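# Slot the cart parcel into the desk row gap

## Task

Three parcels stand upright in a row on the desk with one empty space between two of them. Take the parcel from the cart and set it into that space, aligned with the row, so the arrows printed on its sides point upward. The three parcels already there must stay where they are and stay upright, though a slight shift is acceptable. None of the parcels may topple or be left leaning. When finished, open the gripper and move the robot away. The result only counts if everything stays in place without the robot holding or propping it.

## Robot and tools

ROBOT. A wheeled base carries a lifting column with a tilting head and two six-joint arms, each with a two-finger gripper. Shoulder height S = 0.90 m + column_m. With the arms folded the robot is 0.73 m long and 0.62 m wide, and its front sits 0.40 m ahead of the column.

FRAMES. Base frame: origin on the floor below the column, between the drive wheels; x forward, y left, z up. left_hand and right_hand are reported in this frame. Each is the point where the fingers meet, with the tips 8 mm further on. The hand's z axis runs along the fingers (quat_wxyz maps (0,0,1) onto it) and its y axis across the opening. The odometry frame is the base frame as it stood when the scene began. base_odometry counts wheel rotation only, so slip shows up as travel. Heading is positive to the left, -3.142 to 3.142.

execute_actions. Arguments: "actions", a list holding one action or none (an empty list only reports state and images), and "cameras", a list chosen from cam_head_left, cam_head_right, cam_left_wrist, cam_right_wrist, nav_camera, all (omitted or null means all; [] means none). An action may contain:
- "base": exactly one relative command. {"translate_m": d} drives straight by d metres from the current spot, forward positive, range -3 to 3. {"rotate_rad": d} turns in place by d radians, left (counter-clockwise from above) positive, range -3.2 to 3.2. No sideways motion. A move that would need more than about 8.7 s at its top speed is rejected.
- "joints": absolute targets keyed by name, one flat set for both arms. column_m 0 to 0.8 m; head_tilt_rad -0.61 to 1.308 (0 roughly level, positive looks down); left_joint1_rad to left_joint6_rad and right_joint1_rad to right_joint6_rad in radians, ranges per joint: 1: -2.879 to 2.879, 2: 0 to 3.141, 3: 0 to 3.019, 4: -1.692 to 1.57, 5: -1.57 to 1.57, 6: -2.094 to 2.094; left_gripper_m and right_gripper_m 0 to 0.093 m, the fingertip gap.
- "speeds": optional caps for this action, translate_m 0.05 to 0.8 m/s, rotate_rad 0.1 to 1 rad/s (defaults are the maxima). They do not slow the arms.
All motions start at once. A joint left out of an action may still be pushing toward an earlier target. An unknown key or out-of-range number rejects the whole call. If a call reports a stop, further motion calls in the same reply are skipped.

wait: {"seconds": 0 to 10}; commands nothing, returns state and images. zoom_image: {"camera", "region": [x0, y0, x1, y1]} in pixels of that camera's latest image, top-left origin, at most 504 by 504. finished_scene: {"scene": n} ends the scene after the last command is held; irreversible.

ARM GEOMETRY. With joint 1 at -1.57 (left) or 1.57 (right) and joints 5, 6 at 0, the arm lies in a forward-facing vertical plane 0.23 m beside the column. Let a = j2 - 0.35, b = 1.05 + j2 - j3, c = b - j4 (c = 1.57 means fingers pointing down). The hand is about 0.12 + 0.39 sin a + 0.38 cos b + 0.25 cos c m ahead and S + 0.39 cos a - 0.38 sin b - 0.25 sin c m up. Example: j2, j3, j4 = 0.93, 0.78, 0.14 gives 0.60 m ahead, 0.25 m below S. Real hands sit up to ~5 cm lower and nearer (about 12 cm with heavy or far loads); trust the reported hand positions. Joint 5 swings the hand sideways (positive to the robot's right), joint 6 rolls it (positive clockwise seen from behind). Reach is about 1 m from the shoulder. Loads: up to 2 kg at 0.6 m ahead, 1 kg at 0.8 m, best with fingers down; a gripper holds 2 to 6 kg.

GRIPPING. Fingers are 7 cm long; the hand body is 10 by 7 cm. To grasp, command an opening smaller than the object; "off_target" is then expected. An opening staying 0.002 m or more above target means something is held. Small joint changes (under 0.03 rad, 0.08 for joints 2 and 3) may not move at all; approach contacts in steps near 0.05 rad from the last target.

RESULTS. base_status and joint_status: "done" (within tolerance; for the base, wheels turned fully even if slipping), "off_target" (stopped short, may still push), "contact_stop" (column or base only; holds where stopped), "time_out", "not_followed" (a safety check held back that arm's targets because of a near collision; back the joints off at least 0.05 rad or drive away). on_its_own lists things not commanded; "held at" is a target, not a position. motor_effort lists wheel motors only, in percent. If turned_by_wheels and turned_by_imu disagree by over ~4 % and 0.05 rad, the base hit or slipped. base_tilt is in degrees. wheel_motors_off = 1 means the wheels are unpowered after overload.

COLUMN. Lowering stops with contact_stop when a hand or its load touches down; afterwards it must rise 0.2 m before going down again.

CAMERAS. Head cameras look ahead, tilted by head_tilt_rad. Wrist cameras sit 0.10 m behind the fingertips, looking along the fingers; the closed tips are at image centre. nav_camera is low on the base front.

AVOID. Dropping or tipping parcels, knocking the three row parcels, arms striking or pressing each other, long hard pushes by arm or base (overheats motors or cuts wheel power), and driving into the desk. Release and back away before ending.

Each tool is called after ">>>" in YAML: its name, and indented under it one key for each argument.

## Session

>>> execute_actions:
  actions: []

Scene clock: 0.00 s.
Joint torques (N m, as the arm reports them, + toward a larger angle): no reading
base_odometry: x=+0.000 y=+0.000 heading=+0.000 (m, m, rad; odometry frame)
turned_by_wheels: +0.000 (rad since the last result)
turned_by_imu: +0.000 (rad since the last result)
base_tilt: forward=+0.1 right=-0.1 (deg)
base_status: not commanded
joint_positions: column_m=+0.557 head_tilt_rad=+0.895 left_joint1_rad=-1.568 left_joint2_rad=+0.901 left_joint3_rad=+0.385 left_joint4_rad=-0.983 left_joint5_rad=-0.055 left_joint6_rad=-0.024 left_gripper_m=+0.095 right_joint1_rad=+1.569 right_joint2_rad=+0.876 right_joint3_rad=+0.412 right_joint4_rad=-0.934 right_joint5_rad=-0.003 right_joint6_rad=-0.002 right_gripper_m=+0.094
joint_status: not commanded
wheel_motors_off: 0
motor_effort: left_wheel=+0 right_wheel=+3 (%)
left_hand: x=+0.1261 y=+0.2344 z=+1.2665 quat_wxyz=(+0.468, -0.001, -0.883, -0.030) (m; base frame)
right_hand: x=+0.1524 y=-0.2254 z=+1.2523 quat_wxyz=(+0.424, -0.001, -0.906, -0.001) (m; base frame)
pictures: cam_head_left, cam_head_right, cam_left_wrist, cam_right_wrist, nav_camera
Images, in order (width x height): cam_head_left 896x504, cam_head_right 896x504, cam_left_wrist 504x504, cam_right_wrist 504x504, nav_camera 896x504.

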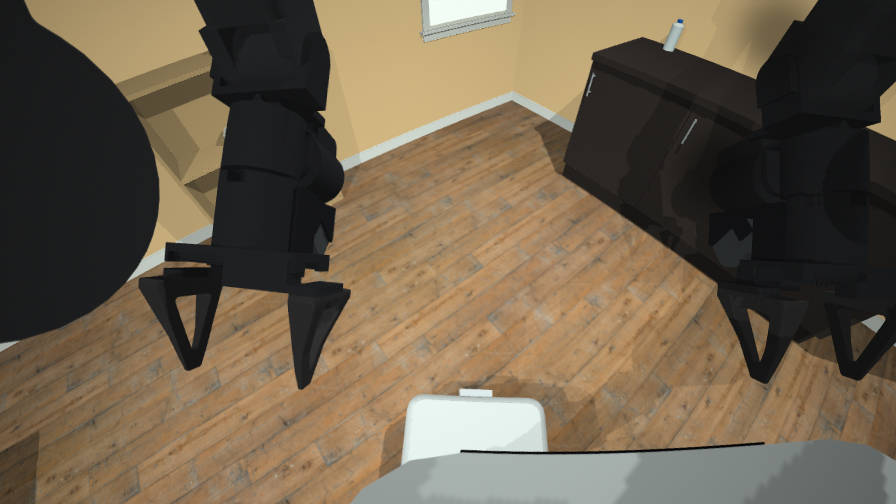

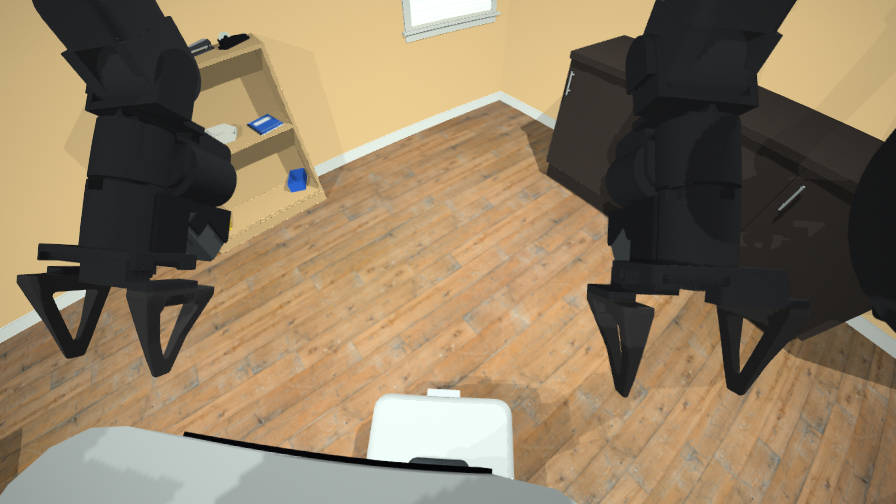

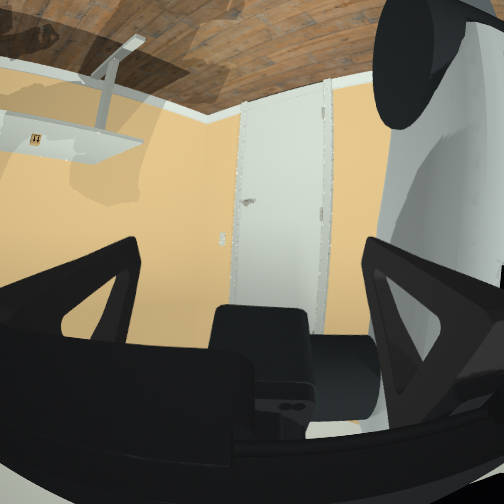

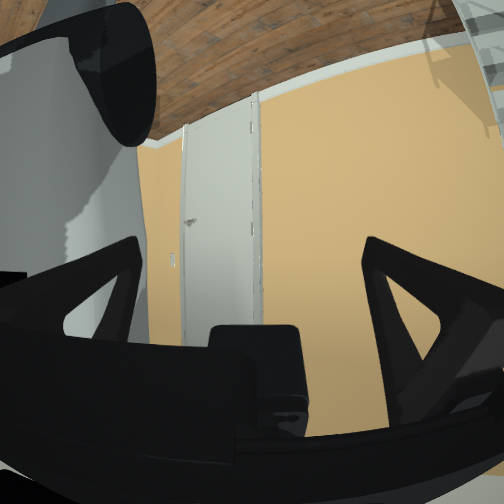

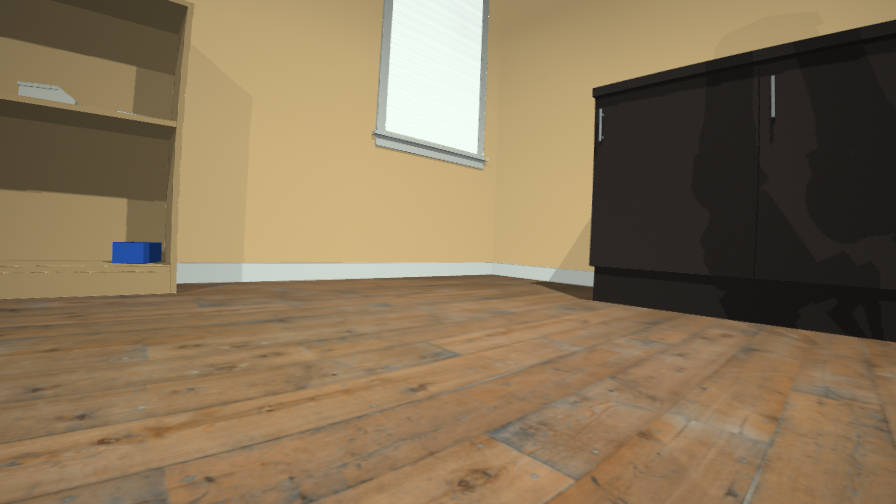

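>>> execute_actions:
  actions:
    - {"base":{"rotate_rad":-2.1},"joints":{"head_tilt_rad":0.7}}
  cameras: ["cam_head_left","cam_head_right"]

>>> zoom_image:
  camera: "cam_head_left"
  region: [380,110,580,260]

Scene clock: 4.93 s.
Joint torques (N m, as the arm reports them, + toward a larger angle): left_arm=[-0.07 -7.16 -0.92 -1.77 -0.15  0.06] | right_arm=[-0.01 -8.99 -0.89 -1.14 -0.02  0.13]
base_odometry: x=+0.000 y=+0.000 heading=-2.099 (m, m, rad; odometry frame)
turned_by_wheels: -2.099 (rad since the last result)
turned_by_imu: -2.064 (rad since the last result)
base_tilt: forward=-0.1 right=-0.1 (deg)
base_status: done
joint_positions: column_m=+0.557 head_tilt_rad=+0.717 left_joint1_rad=-1.568 left_joint2_rad=+0.901 left_joint3_rad=+0.385 left_joint4_rad=-0.983 left_joint5_rad=-0.055 left_joint6_rad=-0.024 left_gripper_m=+0.095 right_joint1_rad=+1.569 right_joint2_rad=+0.876 right_joint3_rad=+0.412 right_joint4_rad=-0.934 right_joint5_rad=-0.003 right_joint6_rad=-0.002 right_gripper_m=+0.094
joint_status: all done
wheel_motors_off: 0
motor_effort: left_wheel=+4(34) right_wheel=-4(40) (%)
left_hand: x=+0.1261 y=+0.2344 z=+1.2665 quat_wxyz=(+0.468, -0.001, -0.883, -0.030) (m; base frame)
right_hand: x=+0.1524 y=-0.2254 z=+1.2523 quat_wxyz=(+0.424, -0.001, -0.906, -0.001) (m; base frame)
pictures: cam_head_left, cam_head_right
Images, in order (width x height): cam_head_left 896x504, cam_head_right 896x504.

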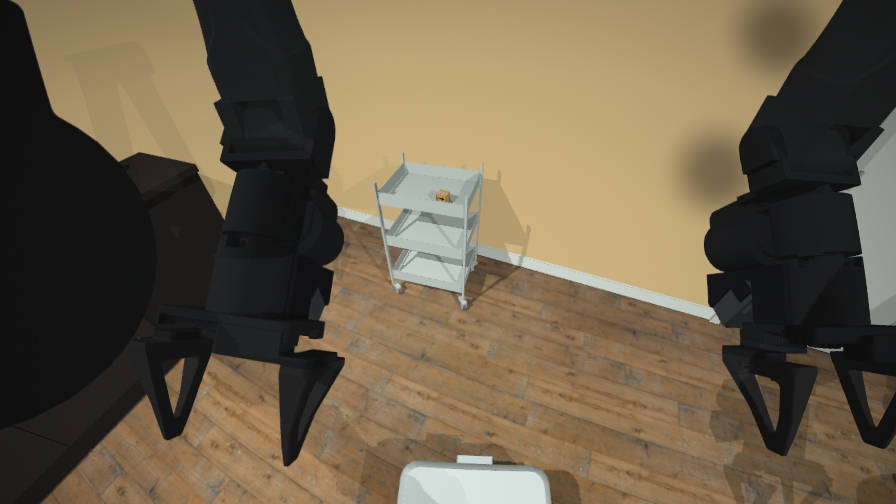

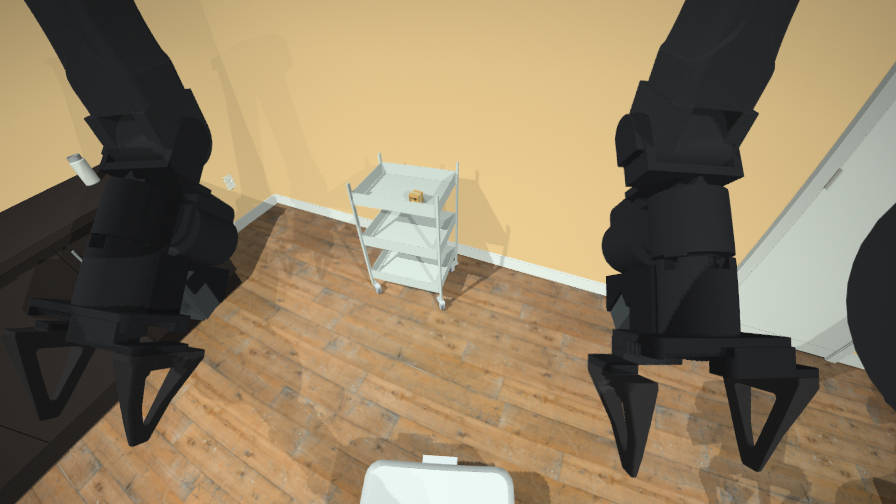

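Region (380, 110, 580, 260) of cam_head_left's 896x504 image, scaled by 2.520, with more detail than that image has; it fills the top 378 rows of this view, and the rest is white.

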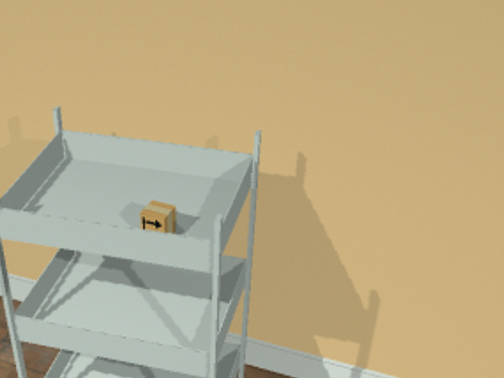

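>>> execute_actions:
  actions:
    - {"base":{"rotate_rad":-0.11},"joints":{"left_joint2_rad":1.65,"left_joint3_rad":1.58,"left_joint4_rad":-0.5,"left_joint5_rad":-0.28,"left_joint6_rad":1.78}}
  cameras: []

>>> execute_actions:
  actions:
    - {"base":{"translate_m":0.68},"joints":{"head_tilt_rad":1.0,"column_m":0.43}}
  cameras: ["cam_head_left","cam_head_right","cam_left_wrist"]

Scene clock: 8.43 s.
Joint torques (N m, as the arm reports them, + toward a larger angle): left_arm=[  0.03 -21.58   3.43  -0.14  -0.29   0.13] | right_arm=[ 0.22 -8.92 -0.83 -1.26 -0.03  0.12]
base_odometry: x=+0.000 y=+0.000 heading=-2.208 (m, m, rad; odometry frame)
turned_by_wheels: -0.109 (rad since the last result)
turned_by_imu: -0.107 (rad since the last result)
base_tilt: forward=+0.1 right=+0.0 (deg)
base_status: done
joint_positions: column_m=+0.557 head_tilt_rad=+0.717 left_joint1_rad=-1.568 left_joint2_rad=+1.649 left_joint3_rad=+1.579 left_joint4_rad=-0.501 left_joint5_rad=-0.277 left_joint6_rad=+1.772 left_gripper_m=+0.095 right_joint1_rad=+1.569 right_joint2_rad=+0.876 right_joint3_rad=+0.412 right_joint4_rad=-0.934 right_joint5_rad=-0.003 right_joint6_rad=-0.002 right_gripper_m=+0.094
joint_status: all done
wheel_motors_off: 0
motor_effort: left_wheel=+6(22) right_wheel=-7(24) (%)
left_hand: x=+0.6505 y=+0.2733 z=+0.9785 quat_wxyz=(+0.123, -0.768, -0.624, -0.069) (m; base frame)
right_hand: x=+0.1524 y=-0.2254 z=+1.2523 quat_wxyz=(+0.424, -0.001, -0.906, -0.001) (m; base frame)
pictures: none
No camera images: the call's "cameras" was empty. Leave "cameras" out to get every camera's image.

Scene clock: 11.40 s.
Joint torques (N m, as the arm reports them, + toward a larger angle): left_arm=[ -0.11 -21.74   3.41   0.03  -0.29   0.13] | right_arm=[ 0.47 -9.5  -0.93 -1.33 -0.01  0.12]
base_odometry: x=-0.405 y=-0.546 heading=-2.208 (m, m, rad; odometry frame)
turned_by_wheels: +0.000 (rad since the last result)
turned_by_imu: +0.002 (rad since the last result)
base_tilt: forward=+0.2 right=-0.1 (deg)
base_status: done
joint_positions: column_m=+0.430 head_tilt_rad=+1.001 left_joint1_rad=-1.568 left_joint2_rad=+1.649 left_joint3_rad=+1.577 left_joint4_rad=-0.501 left_joint5_rad=-0.277 left_joint6_rad=+1.772 left_gripper_m=+0.095 right_joint1_rad=+1.569 right_joint2_rad=+0.875 right_joint3_rad=+0.414 right_joint4_rad=-0.934 right_joint5_rad=-0.003 right_joint6_rad=-0.002 right_gripper_m=+0.094
joint_status: all done
wheel_motors_off: 0
motor_effort: left_wheel=+0(40) right_wheel=+0(44) (%)
left_hand: x=+0.6499 y=+0.2733 z=+0.8516 quat_wxyz=(+0.123, -0.769, -0.624, -0.069) (m; base frame)
right_hand: x=+0.1538 y=-0.2254 z=+1.1252 quat_wxyz=(+0.422, -0.001, -0.906, -0.001) (m; base frame)
pictures: cam_head_left, cam_head_right, cam_left_wrist
Images, in order (width x height): cam_head_left 896x504, cam_head_right 896x504, cam_left_wrist 504x504.

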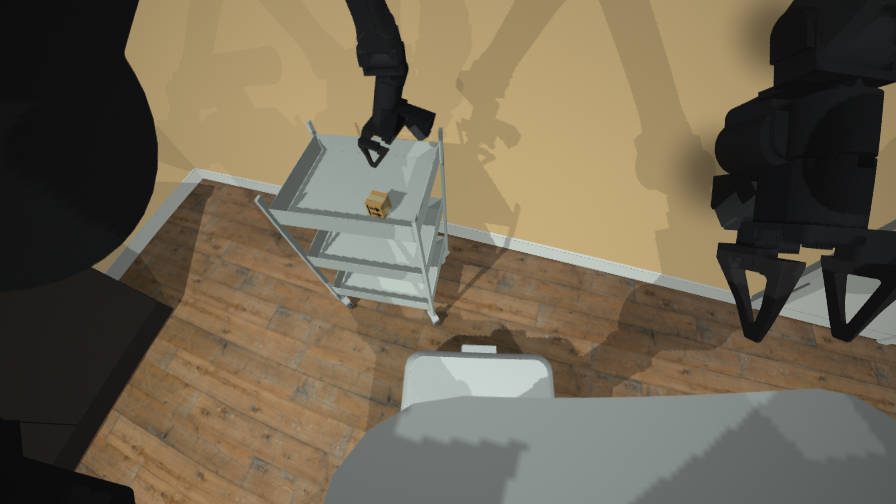

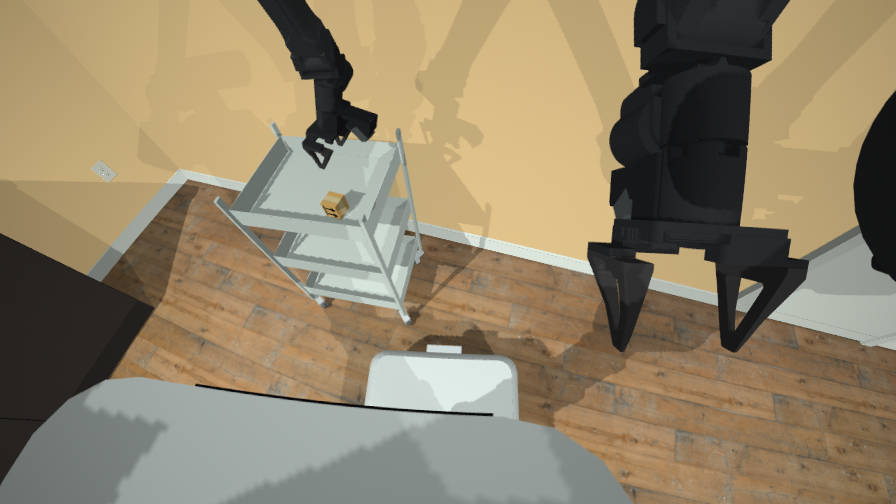

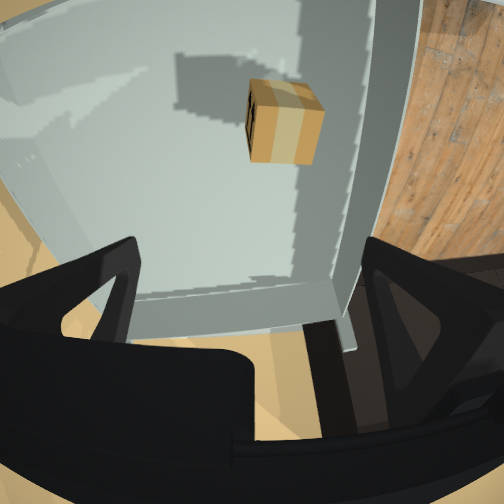

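>>> execute_actions:
  actions:
    - {"base":{"translate_m":-0.06},"joints":{"column_m":0.35,"left_joint1_rad":-1.525,"left_joint4_rad":-0.4,"left_joint5_rad":-0.25,"left_gripper_m":0.078}}
  cameras: ["cam_head_left","cam_head_right","cam_left_wrist"]

Scene clock: 14.80 s.
Joint torques (N m, as the arm reports them, + toward a larger angle): left_arm=[  0.87 -22.34   3.81   0.15  -0.19   0.11] | right_arm=[ 0.27 -8.87 -0.68 -1.16 -0.05  0.1 ]
base_odometry: x=-0.369 y=-0.498 heading=-2.208 (m, m, rad; odometry frame)
turned_by_wheels: +0.000 (rad since the last result)
turned_by_imu: +0.001 (rad since the last result)
base_tilt: forward=-0.1 right=-0.1 (deg)
base_status: done
joint_positions: column_m=+0.350 head_tilt_rad=+1.001 left_joint1_rad=-1.522 left_joint2_rad=+1.649 left_joint3_rad=+1.574 left_joint4_rad=-0.403 left_joint5_rad=-0.251 left_joint6_rad=+1.772 left_gripper_m=+0.078 right_joint1_rad=+1.569 right_joint2_rad=+0.875 right_joint3_rad=+0.410 right_joint4_rad=-0.934 right_joint5_rad=-0.003 right_joint6_rad=-0.002 right_gripper_m=+0.094
joint_status: all done
wheel_motors_off: 0
motor_effort: left_wheel=+0(25) right_wheel=+0(26) (%)
left_hand: x=+0.6702 y=+0.3018 z=+0.7722 quat_wxyz=(+0.100, -0.757, -0.637, -0.109) (m; base frame)
right_hand: x=+0.1517 y=-0.2254 z=+1.0458 quat_wxyz=(+0.424, -0.001, -0.906, -0.001) (m; base frame)
pictures: cam_head_left, cam_head_right, cam_left_wrist
Images, in order (width x height): cam_head_left 896x504, cam_head_right 896x504, cam_left_wrist 504x504.

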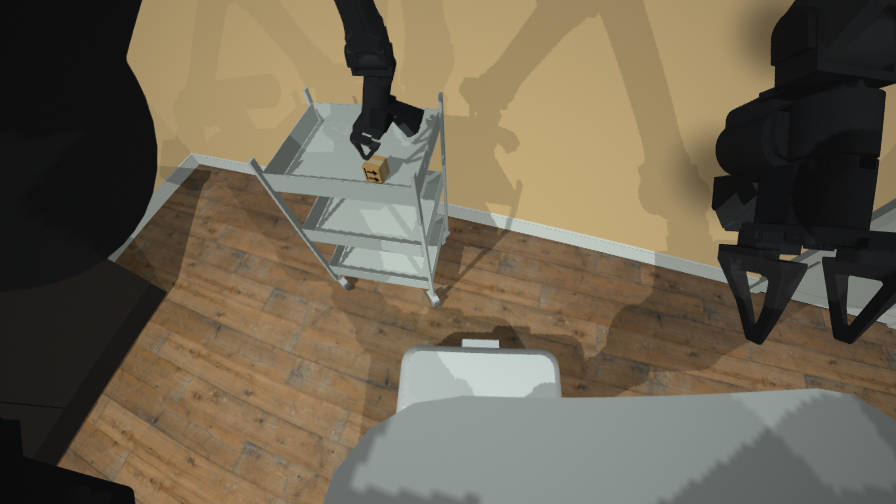

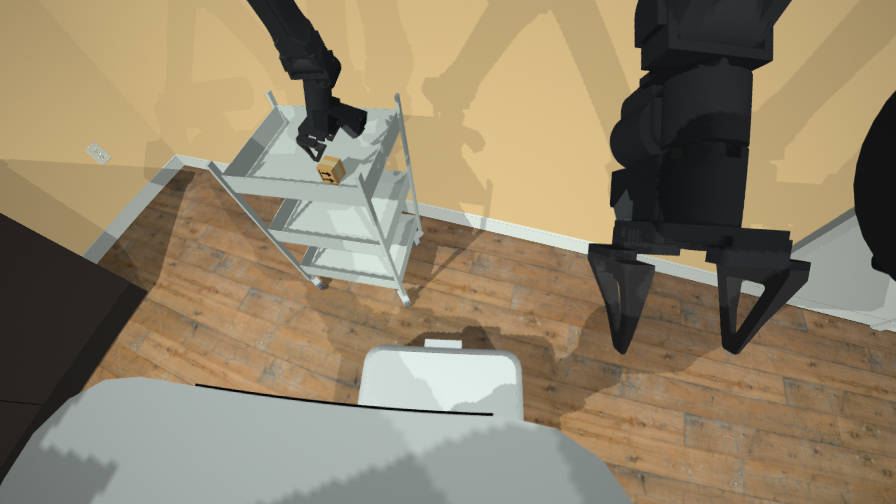

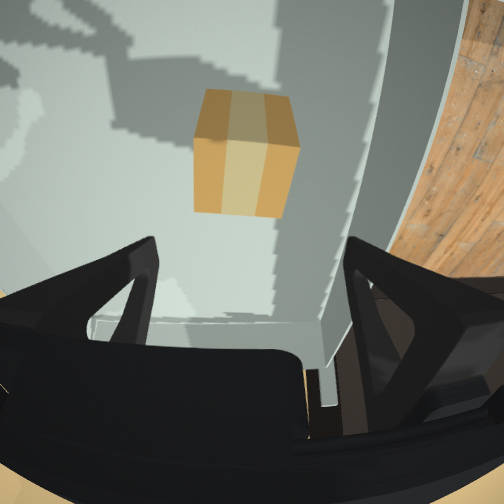

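>>> execute_actions:
  actions:
    - {"base":{"translate_m":0.004},"joints":{"column_m":0.283,"left_joint6_rad":1.86}}
  cameras: ["cam_head_left","cam_left_wrist"]

>>> zoom_image:
  camera: "cam_head_left"
  region: [310,70,460,200]

Scene clock: 17.53 s.
Joint torques (N m, as the arm reports them, + toward a larger angle): left_arm=[  0.64 -21.87   4.01   0.08  -0.19   0.11] | right_arm=[ 0.41 -8.88 -0.88 -1.24 -0.01  0.14]
base_odometry: x=-0.372 y=-0.501 heading=-2.208 (m, m, rad; odometry frame)
turned_by_wheels: +0.000 (rad since the last result)
turned_by_imu: +0.001 (rad since the last result)
base_tilt: forward=-0.1 right=-0.1 (deg)
base_status: done
joint_positions: column_m=+0.283 head_tilt_rad=+1.001 left_joint1_rad=-1.522 left_joint2_rad=+1.649 left_joint3_rad=+1.574 left_joint4_rad=-0.403 left_joint5_rad=-0.251 left_joint6_rad=+1.852 left_gripper_m=+0.078 right_joint1_rad=+1.569 right_joint2_rad=+0.874 right_joint3_rad=+0.412 right_joint4_rad=-0.934 right_joint5_rad=-0.003 right_joint6_rad=-0.002 right_gripper_m=+0.094
joint_status: all done
wheel_motors_off: 0
motor_effort: left_wheel=+0(26) right_wheel=+0(29) (%)
left_hand: x=+0.6705 y=+0.3018 z=+0.7054 quat_wxyz=(+0.104, -0.782, -0.606, -0.105) (m; base frame)
right_hand: x=+0.1531 y=-0.2254 z=+0.9785 quat_wxyz=(+0.422, -0.001, -0.906, -0.001) (m; base frame)
pictures: cam_head_left, cam_left_wrist
Images, in order (width x height): cam_head_left 896x504, cam_left_wrist 504x504.

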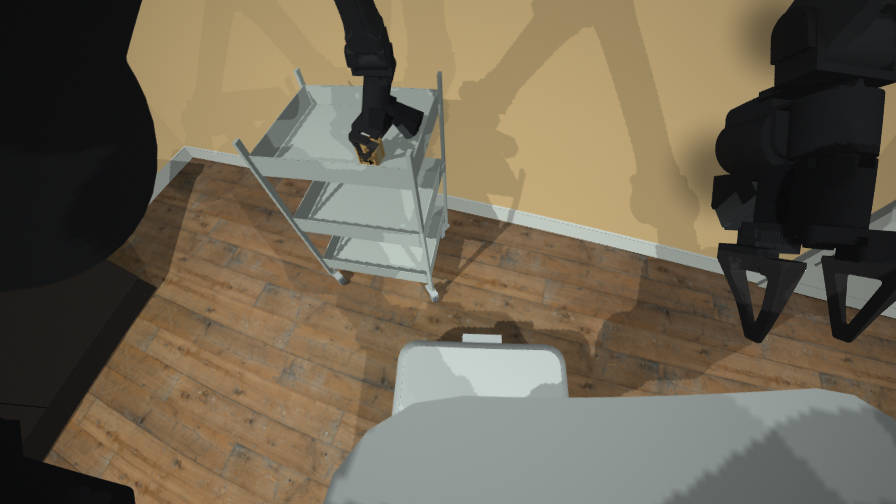

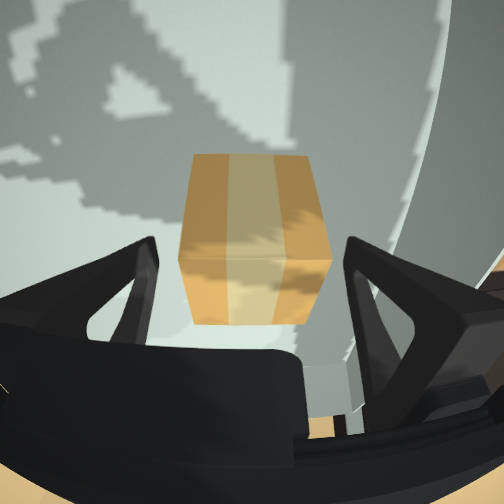

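Region (310, 70, 460, 200) of cam_head_left's 896x504 image, scaled by 3.360, with more detail than that image has; it fills the top 437 rows of this view, and the rest is white.

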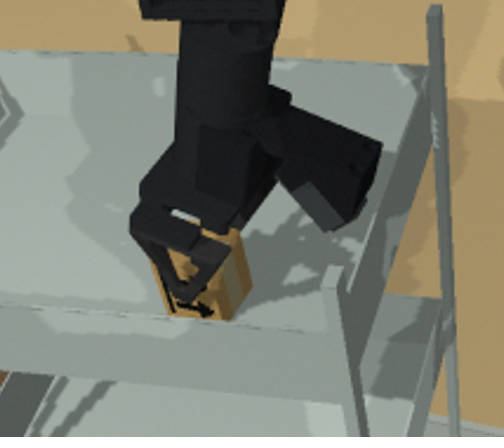

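>>> execute_actions:
  actions:
    - {"joints":{"column_m":0.274}}
  cameras: []

>>> execute_actions:
  actions:
    - {"joints":{"left_gripper_m":0.02}}
  cameras: []

>>> execute_actions:
  actions:
    - {"joints":{"column_m":0.39}}
  cameras: ["cam_left_wrist"]

>>> execute_actions:
  actions:
    - {"base":{"translate_m":-0.75},"joints":{"column_m":0.42}}
  cameras: []

>>> execute_actions:
  actions:
    - {"base":{"rotate_rad":-1.76},"joints":{"head_tilt_rad":0.55,"left_joint1_rad":-1.57,"left_joint2_rad":1.45,"left_joint3_rad":1.2,"left_joint4_rad":1.0,"left_joint5_rad":0,"left_joint6_rad":0}}
  cameras: ["cam_head_left","cam_head_right","cam_left_wrist","nav_camera"]

Scene clock: 21.27 s.
Joint torques (N m, as the arm reports them, + toward a larger angle): left_arm=[  0.65 -21.6    3.87   0.21  -0.19   0.14] | right_arm=[ 0.09 -9.43 -0.92 -1.23 -0.04  0.1 ]
base_odometry: x=-0.372 y=-0.501 heading=-2.208 (m, m, rad; odometry frame)
turned_by_wheels: +0.000 (rad since the last result)
turned_by_imu: +0.001 (rad since the last result)
base_tilt: forward=+0.1 right=+0.0 (deg)
base_status: not commanded
joint_positions: column_m=+0.274 head_tilt_rad=+1.001 left_joint1_rad=-1.522 left_joint2_rad=+1.649 left_joint3_rad=+1.574 left_joint4_rad=-0.403 left_joint5_rad=-0.251 left_joint6_rad=+1.852 left_gripper_m=+0.078 right_joint1_rad=+1.569 right_joint2_rad=+0.874 right_joint3_rad=+0.412 right_joint4_rad=-0.934 right_joint5_rad=-0.003 right_joint6_rad=-0.002 right_gripper_m=+0.094
joint_status: all done
wheel_motors_off: 0
motor_effort: left_wheel=+0(0) right_wheel=+0(0) (%)
left_hand: x=+0.6705 y=+0.3018 z=+0.6965 quat_wxyz=(+0.104, -0.782, -0.606, -0.105) (m; base frame)
right_hand: x=+0.1531 y=-0.2254 z=+0.9695 quat_wxyz=(+0.422, -0.001, -0.906, -0.001) (m; base frame)
pictures: none
No camera images: the call's "cameras" was empty. Leave "cameras" out to get every camera's image.

Scene clock: 21.90 s.
Joint torques (N m, as the arm reports them, + toward a larger angle): left_arm=[  0.74 -21.13   3.8    0.21  -0.21   0.13] | right_arm=[ 0.35 -8.86 -0.8  -1.11 -0.02  0.11]
base_odometry: x=-0.372 y=-0.501 heading=-2.208 (m, m, rad; odometry frame)
turned_by_wheels: +0.000 (rad since the last result)
turned_by_imu: +0.000 (rad since the last result)
base_tilt: forward=+0.0 right=-0.1 (deg)
base_status: not commanded
joint_positions: column_m=+0.274 head_tilt_rad=+1.001 left_joint1_rad=-1.522 left_joint2_rad=+1.649 left_joint3_rad=+1.574 left_joint4_rad=-0.403 left_joint5_rad=-0.251 left_joint6_rad=+1.852 left_gripper_m=+0.049 right_joint1_rad=+1.569 right_joint2_rad=+0.874 right_joint3_rad=+0.412 right_joint4_rad=-0.934 right_joint5_rad=-0.003 right_joint6_rad=-0.002 right_gripper_m=+0.094
joint_status: left_gripper_m off_target (ended at +0.049, target +0.020)
wheel_motors_off: 0
motor_effort: left_wheel=+0(0) right_wheel=+0(0) (%)
left_hand: x=+0.6705 y=+0.3018 z=+0.6965 quat_wxyz=(+0.104, -0.782, -0.606, -0.105) (m; base frame)
right_hand: x=+0.1531 y=-0.2254 z=+0.9695 quat_wxyz=(+0.422, -0.001, -0.906, -0.001) (m; base frame)
pictures: none
No camera images: the call's "cameras" was empty. Leave "cameras" out to get every camera's image.

Scene clock: 24.00 s.
Joint torques (N m, as the arm reports them, + toward a larger angle): left_arm=[  0.77 -20.86   4.24   0.35  -0.2    0.12] | right_arm=[ 0.48 -9.5  -0.86 -1.18 -0.05  0.16]
base_odometry: x=-0.372 y=-0.501 heading=-2.208 (m, m, rad; odometry frame)
turned_by_wheels: +0.000 (rad since the last result)
turned_by_imu: +0.000 (rad since the last result)
base_tilt: forward=+0.1 right=-0.1 (deg)
base_status: not commanded
joint_positions: column_m=+0.390 head_tilt_rad=+1.001 left_joint1_rad=-1.522 left_joint2_rad=+1.649 left_joint3_rad=+1.574 left_joint4_rad=-0.403 left_joint5_rad=-0.251 left_joint6_rad=+1.852 left_gripper_m=+0.049 right_joint1_rad=+1.569 right_joint2_rad=+0.874 right_joint3_rad=+0.412 right_joint4_rad=-0.934 right_joint5_rad=-0.003 right_joint6_rad=-0.002 right_gripper_m=+0.094
joint_status: all done
wheel_motors_off: 0
motor_effort: left_wheel=+0(0) right_wheel=+0(0) (%)
left_hand: x=+0.6705 y=+0.3018 z=+0.8123 quat_wxyz=(+0.104, -0.782, -0.606, -0.105) (m; base frame)
right_hand: x=+0.1531 y=-0.2254 z=+1.0854 quat_wxyz=(+0.422, -0.001, -0.906, -0.001) (m; base frame)
pictures: cam_left_wrist
Images, in order (width x height): cam_left_wrist 504x504.

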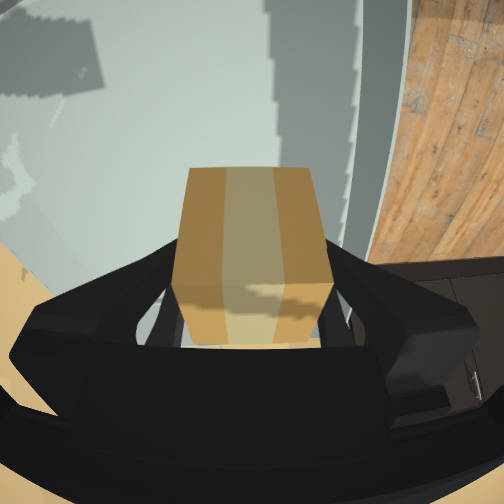

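Scene clock: 26.90 s.
Joint torques (N m, as the arm reports them, + toward a larger angle): left_arm=[  0.62 -21.73   3.8    0.33  -0.21   0.12] | right_arm=[ 0.2  -8.98 -0.65 -1.19 -0.07  0.12]
base_odometry: x=+0.075 y=+0.101 heading=-2.207 (m, m, rad; odometry frame)
turned_by_wheels: +0.001 (rad since the last result)
turned_by_imu: +0.000 (rad since the last result)
base_tilt: forward=+0.1 right=-0.1 (deg)
base_status: done
joint_positions: column_m=+0.420 head_tilt_rad=+1.001 left_joint1_rad=-1.522 left_joint2_rad=+1.649 left_joint3_rad=+1.573 left_joint4_rad=-0.402 left_joint5_rad=-0.251 left_joint6_rad=+1.852 left_gripper_m=+0.049 right_joint1_rad=+1.569 right_joint2_rad=+0.873 right_joint3_rad=+0.410 right_joint4_rad=-0.934 right_joint5_rad=-0.003 right_joint6_rad=-0.002 right_gripper_m=+0.094
joint_status: all done
wheel_motors_off: 0
motor_effort: left_wheel=+1(28) right_wheel=-1(45) (%)
left_hand: x=+0.6697 y=+0.3018 z=+0.8421 quat_wxyz=(+0.104, -0.782, -0.606, -0.105) (m; base frame)
right_hand: x=+0.1519 y=-0.2254 z=+1.1158 quat_wxyz=(+0.423, -0.001, -0.906, -0.001) (m; base frame)
pictures: none
No camera images: the call's "cameras" was empty. Leave "cameras" out to get every camera's image.

Scene clock: 30.20 s.
Joint torques (N m, as the arm reports them, + toward a larger angle): left_arm=[ -0.46 -19.48   3.99   2.28  -0.09  -0.01] | right_arm=[ 0.06 -9.17 -0.77 -1.29 -0.04  0.11]
base_odometry: x=+0.075 y=+0.101 heading=+2.317 (m, m, rad; odometry frame)
turned_by_wheels: -1.759 (rad since the last result)
turned_by_imu: -1.730 (rad since the last result)
base_tilt: forward=+0.0 right=-0.2 (deg)
base_status: done
joint_positions: column_m=+0.420 head_tilt_rad=+0.568 left_joint1_rad=-1.570 left_joint2_rad=+1.448 left_joint3_rad=+1.189 left_joint4_rad=+0.985 left_joint5_rad=-0.001 left_joint6_rad=+0.008 left_gripper_m=+0.050 right_joint1_rad=+1.569 right_joint2_rad=+0.873 right_joint3_rad=+0.410 right_joint4_rad=-0.934 right_joint5_rad=-0.003 right_joint6_rad=-0.002 right_gripper_m=+0.094
joint_status: all done
wheel_motors_off: 0
motor_effort: left_wheel=+4(40) right_wheel=-5(46) (%)
left_hand: x=+0.8007 y=+0.2255 z=+1.0500 quat_wxyz=(-0.585, -0.003, -0.811, -0.003) (m; base frame)
right_hand: x=+0.1519 y=-0.2254 z=+1.1158 quat_wxyz=(+0.423, -0.001, -0.906, -0.001) (m; base frame)
pictures: cam_head_left, cam_head_right, cam_left_wrist, nav_camera
Images, in order (width x height): cam_head_left 896x504, cam_head_right 896x504, cam_left_wrist 504x504, nav_camera 896x504.

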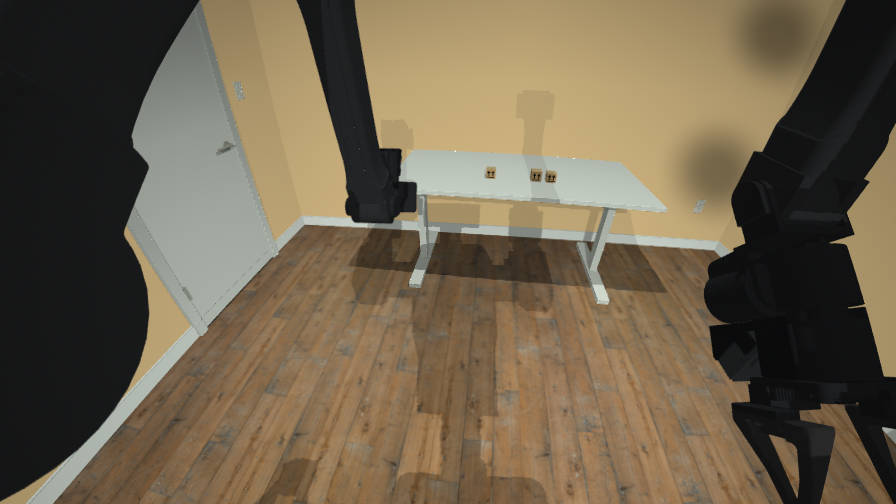

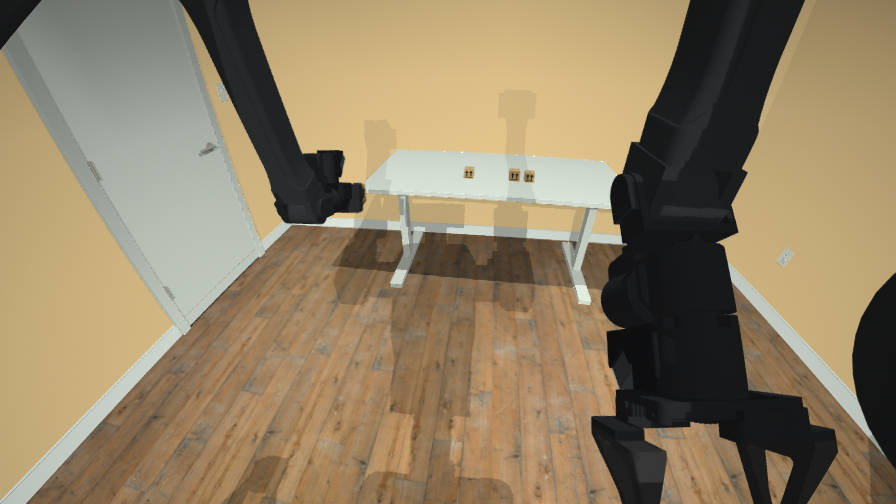

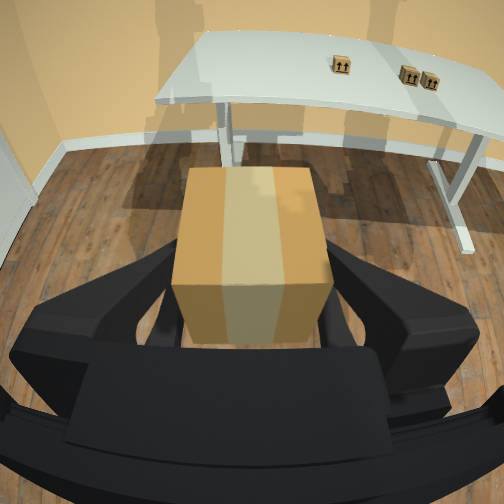

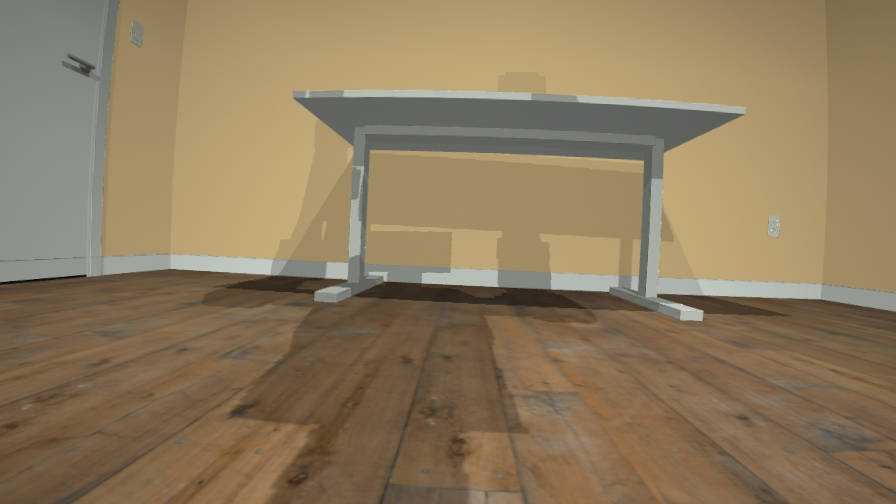

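>>> execute_actions:
  actions:
    - {"base":{"rotate_rad":-0.25},"joints":{"column_m":0.34,"left_joint5_rad":-0.18,"left_joint6_rad":-0.055}}
  cameras: []

>>> execute_actions:
  actions:
    - {"base":{"translate_m":0.83},"joints":{"column_m":0.22}}
  cameras: ["cam_head_left","cam_head_right","cam_left_wrist"]

Scene clock: 33.77 s.
Joint torques (N m, as the arm reports them, + toward a larger angle): left_arm=[  0.49 -19.78   4.18   2.36  -0.19  -0.04] | right_arm=[ 0.34 -8.68 -0.48 -1.16 -0.07  0.11]
base_odometry: x=+0.075 y=+0.101 heading=+2.068 (m, m, rad; odometry frame)
turned_by_wheels: -0.249 (rad since the last result)
turned_by_imu: -0.245 (rad since the last result)
base_tilt: forward=-0.1 right=-0.2 (deg)
base_status: done
joint_positions: column_m=+0.340 head_tilt_rad=+0.568 left_joint1_rad=-1.571 left_joint2_rad=+1.448 left_joint3_rad=+1.189 left_joint4_rad=+0.985 left_joint5_rad=-0.179 left_joint6_rad=-0.047 left_gripper_m=+0.050 right_joint1_rad=+1.569 right_joint2_rad=+0.873 right_joint3_rad=+0.410 right_joint4_rad=-0.934 right_joint5_rad=-0.003 right_joint6_rad=-0.002 right_gripper_m=+0.094
joint_status: all done
wheel_motors_off: 0
motor_effort: left_wheel=+5(23) right_wheel=-6(26) (%)
left_hand: x=+0.7981 y=+0.2548 z=+0.9709 quat_wxyz=(-0.585, +0.071, -0.806, -0.058) (m; base frame)
right_hand: x=+0.1519 y=-0.2254 z=+1.0359 quat_wxyz=(+0.423, -0.001, -0.906, -0.001) (m; base frame)
pictures: none
No camera images: the call's "cameras" was empty. Leave "cameras" out to get every camera's image.

Scene clock: 36.90 s.
Joint torques (N m, as the arm reports them, + toward a larger angle): left_arm=[  0.2  -19.91   3.87   2.29  -0.18  -0.02] | right_arm=[ 0.   -8.84 -0.84 -1.23 -0.02  0.13]
base_odometry: x=-0.321 y=+0.831 heading=+2.067 (m, m, rad; odometry frame)
turned_by_wheels: +0.000 (rad since the last result)
turned_by_imu: +0.002 (rad since the last result)
base_tilt: forward=+0.1 right=-0.1 (deg)
base_status: done
joint_positions: column_m=+0.220 head_tilt_rad=+0.567 left_joint1_rad=-1.571 left_joint2_rad=+1.448 left_joint3_rad=+1.190 left_joint4_rad=+0.985 left_joint5_rad=-0.179 left_joint6_rad=-0.047 left_gripper_m=+0.050 right_joint1_rad=+1.569 right_joint2_rad=+0.873 right_joint3_rad=+0.413 right_joint4_rad=-0.934 right_joint5_rad=-0.003 right_joint6_rad=-0.002 right_gripper_m=+0.094
joint_status: all done
wheel_motors_off: 0
motor_effort: left_wheel=-1(43) right_wheel=+0(45) (%)
left_hand: x=+0.7985 y=+0.2548 z=+0.8512 quat_wxyz=(-0.585, +0.071, -0.806, -0.058) (m; base frame)
right_hand: x=+0.1533 y=-0.2254 z=+0.9155 quat_wxyz=(+0.422, -0.001, -0.907, -0.001) (m; base frame)
pictures: cam_head_left, cam_head_right, cam_left_wrist
Images, in order (width x height): cam_head_left 896x504, cam_head_right 896x504, cam_left_wrist 504x504.

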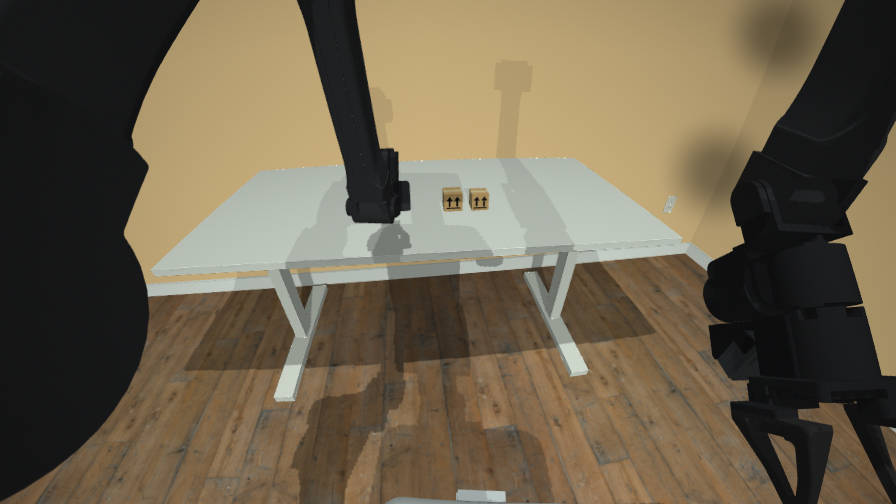

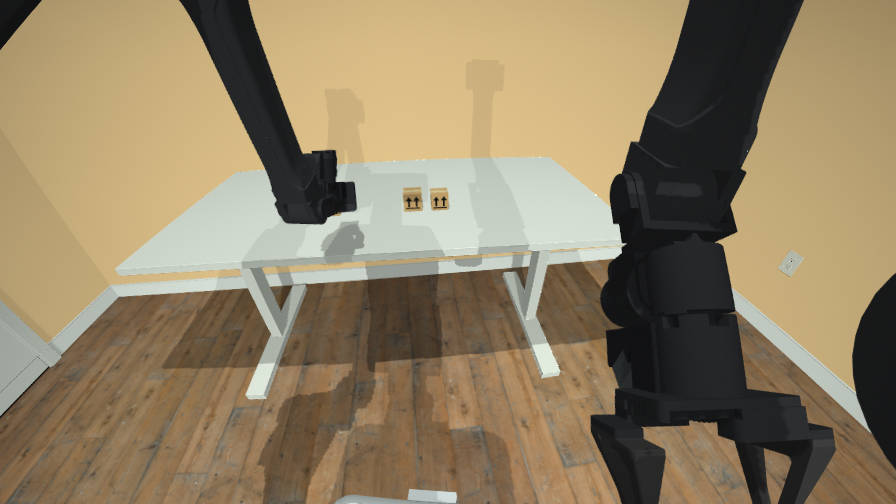

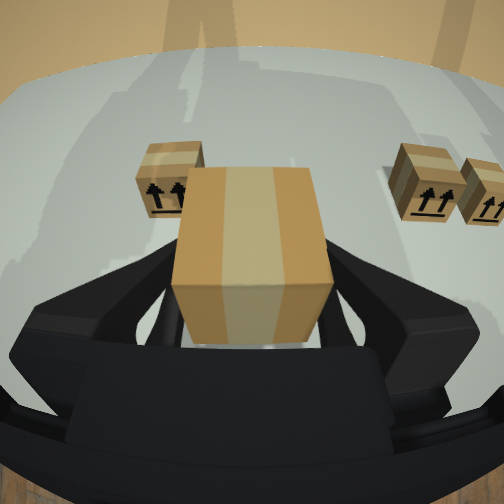

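>>> execute_actions:
  actions:
    - {"base":{"rotate_rad":-0.03},"joints":{"column_m":0.2}}
  cameras: []

>>> execute_actions:
  actions:
    - {"base":{"translate_m":0.12},"joints":{"column_m":0.15}}
  cameras: ["cam_head_right","cam_left_wrist"]

Scene clock: 39.60 s.
Joint torques (N m, as the arm reports them, + toward a larger angle): left_arm=[  0.12 -19.45   4.01   2.33  -0.19  -0.03] | right_arm=[ 0.18 -9.08 -0.75 -1.29 -0.04  0.09]
base_odometry: x=-0.321 y=+0.831 heading=+2.039 (m, m, rad; odometry frame)
turned_by_wheels: -0.028 (rad since the last result)
turned_by_imu: -0.027 (rad since the last result)
base_tilt: forward=+0.1 right=-0.1 (deg)
base_status: done
joint_positions: column_m=+0.200 head_tilt_rad=+0.567 left_joint1_rad=-1.572 left_joint2_rad=+1.448 left_joint3_rad=+1.190 left_joint4_rad=+0.985 left_joint5_rad=-0.179 left_joint6_rad=-0.047 left_gripper_m=+0.050 right_joint1_rad=+1.569 right_joint2_rad=+0.873 right_joint3_rad=+0.413 right_joint4_rad=-0.934 right_joint5_rad=-0.003 right_joint6_rad=-0.002 right_gripper_m=+0.094
joint_status: all done
wheel_motors_off: 0
motor_effort: left_wheel=+1(35) right_wheel=-1(41) (%)
left_hand: x=+0.7985 y=+0.2545 z=+0.8312 quat_wxyz=(-0.585, +0.071, -0.806, -0.058) (m; base frame)
right_hand: x=+0.1533 y=-0.2254 z=+0.8955 quat_wxyz=(+0.422, -0.001, -0.907, -0.001) (m; base frame)
pictures: none
No camera images: the call's "cameras" was empty. Leave "cameras" out to get every camera's image.

Scene clock: 41.03 s.
Joint torques (N m, as the arm reports them, + toward a larger angle): left_arm=[  0.31 -20.03   3.91   2.35  -0.19  -0.03] | right_arm=[-0.08 -9.57 -0.71 -1.25 -0.02  0.17]
base_odometry: x=-0.375 y=+0.938 heading=+2.038 (m, m, rad; odometry frame)
turned_by_wheels: -0.001 (rad since the last result)
turned_by_imu: +0.000 (rad since the last result)
base_tilt: forward=+0.1 right=-0.1 (deg)
base_status: done
joint_positions: column_m=+0.150 head_tilt_rad=+0.567 left_joint1_rad=-1.572 left_joint2_rad=+1.448 left_joint3_rad=+1.191 left_joint4_rad=+0.985 left_joint5_rad=-0.179 left_joint6_rad=-0.047 left_gripper_m=+0.050 right_joint1_rad=+1.569 right_joint2_rad=+0.873 right_joint3_rad=+0.413 right_joint4_rad=-0.934 right_joint5_rad=-0.003 right_joint6_rad=-0.002 right_gripper_m=+0.094
joint_status: all done
wheel_motors_off: 0
motor_effort: left_wheel=-1(34) right_wheel=+1(43) (%)
left_hand: x=+0.7987 y=+0.2545 z=+0.7813 quat_wxyz=(-0.585, +0.071, -0.806, -0.058) (m; base frame)
right_hand: x=+0.1538 y=-0.2254 z=+0.8454 quat_wxyz=(+0.422, -0.001, -0.907, -0.001) (m; base frame)
pictures: cam_head_right, cam_left_wrist
Images, in order (width x height): cam_head_right 896x504, cam_left_wrist 504x504.

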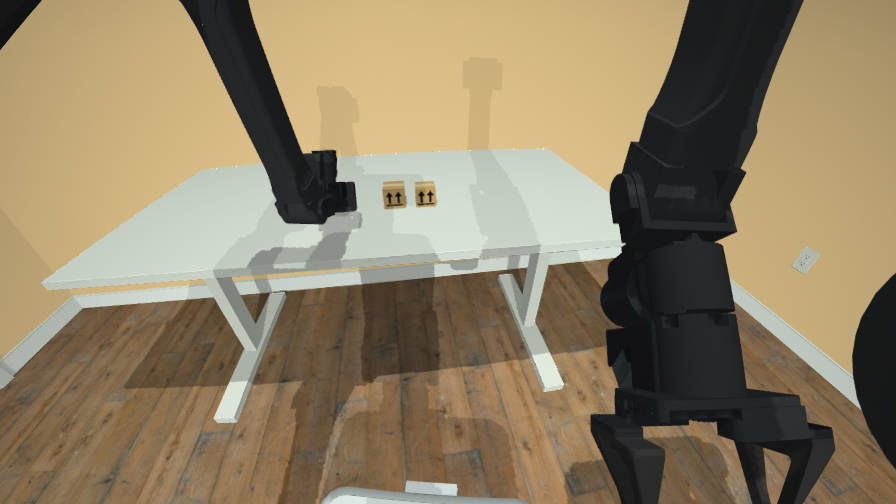

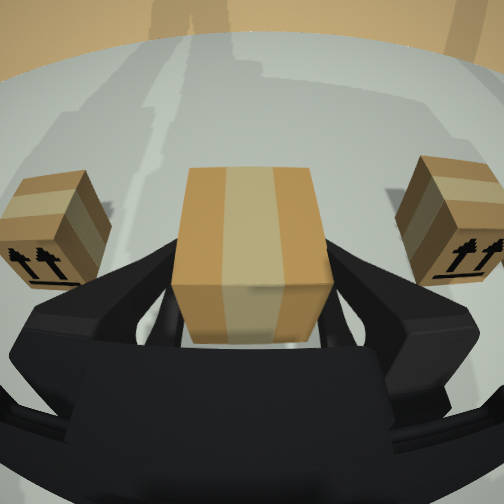

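>>> execute_actions:
  actions:
    - {"base":{"translate_m":0.032},"joints":{"column_m":0.134}}
  cameras: ["cam_left_wrist"]

Scene clock: 43.30 s.
Joint torques (N m, as the arm reports them, + toward a larger angle): left_arm=[  0.22 -19.9    4.13   2.26  -0.2   -0.03] | right_arm=[ 0.07 -9.14 -0.85 -1.39 -0.04  0.14]
base_odometry: x=-0.390 y=+0.967 heading=+2.038 (m, m, rad; odometry frame)
turned_by_wheels: -0.001 (rad since the last result)
turned_by_imu: +0.000 (rad since the last result)
base_tilt: forward=+0.1 right=-0.1 (deg)
base_status: done
joint_positions: column_m=+0.134 head_tilt_rad=+0.567 left_joint1_rad=-1.572 left_joint2_rad=+1.448 left_joint3_rad=+1.190 left_joint4_rad=+0.985 left_joint5_rad=-0.179 left_joint6_rad=-0.047 left_gripper_m=+0.050 right_joint1_rad=+1.569 right_joint2_rad=+0.873 right_joint3_rad=+0.413 right_joint4_rad=-0.934 right_joint5_rad=-0.003 right_joint6_rad=-0.002 right_gripper_m=+0.094
joint_status: all done
wheel_motors_off: 0
motor_effort: left_wheel=-1(31) right_wheel=+1(32) (%)
left_hand: x=+0.7985 y=+0.2545 z=+0.7652 quat_wxyz=(-0.585, +0.071, -0.806, -0.058) (m; base frame)
right_hand: x=+0.1536 y=-0.2254 z=+0.8294 quat_wxyz=(+0.422, -0.001, -0.907, -0.001) (m; base frame)
pictures: cam_left_wrist
Images, in order (width x height): cam_left_wrist 504x504.

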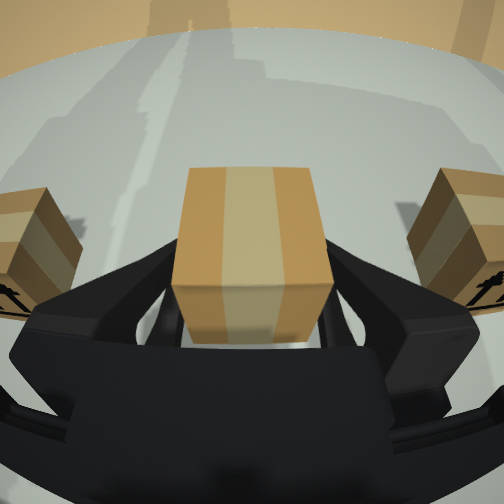

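>>> execute_actions:
  actions:
    - {"base":{"translate_m":0.004},"joints":{"column_m":0.124}}
  cameras: ["cam_left_wrist"]

Scene clock: 44.80 s.
Joint torques (N m, as the arm reports them, + toward a larger angle): left_arm=[ -0.11 -19.79   4.37   2.36  -0.2   -0.04] | right_arm=[ 0.08 -9.15 -1.02 -1.26 -0.02  0.1 ]
base_odometry: x=-0.391 y=+0.971 heading=+2.037 (m, m, rad; odometry frame)
turned_by_wheels: +0.000 (rad since the last result)
turned_by_imu: +0.000 (rad since the last result)
base_tilt: forward=+0.0 right=+0.0 (deg)
base_status: done
joint_positions: column_m=+0.124 head_tilt_rad=+0.567 left_joint1_rad=-1.572 left_joint2_rad=+1.448 left_joint3_rad=+1.190 left_joint4_rad=+0.985 left_joint5_rad=-0.179 left_joint6_rad=-0.047 left_gripper_m=+0.050 right_joint1_rad=+1.569 right_joint2_rad=+0.873 right_joint3_rad=+0.413 right_joint4_rad=-0.934 right_joint5_rad=-0.003 right_joint6_rad=-0.002 right_gripper_m=+0.094
joint_status: all done
wheel_motors_off: 0
motor_effort: left_wheel=-1(24) right_wheel=+0(33) (%)
left_hand: x=+0.7984 y=+0.2545 z=+0.7549 quat_wxyz=(-0.585, +0.071, -0.806, -0.058) (m; base frame)
right_hand: x=+0.1536 y=-0.2254 z=+0.8194 quat_wxyz=(+0.422, -0.001, -0.907, -0.001) (m; base frame)
pictures: cam_left_wrist
Images, in order (width x height): cam_left_wrist 504x504.

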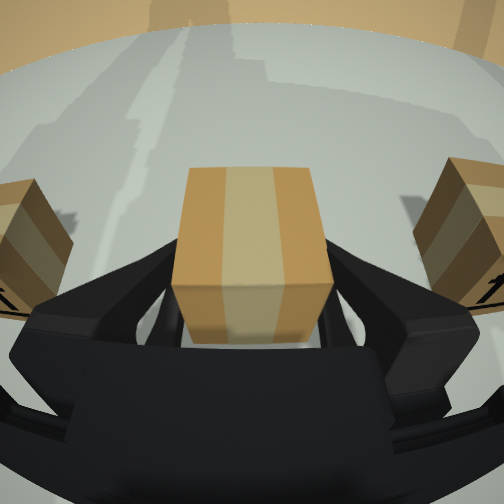

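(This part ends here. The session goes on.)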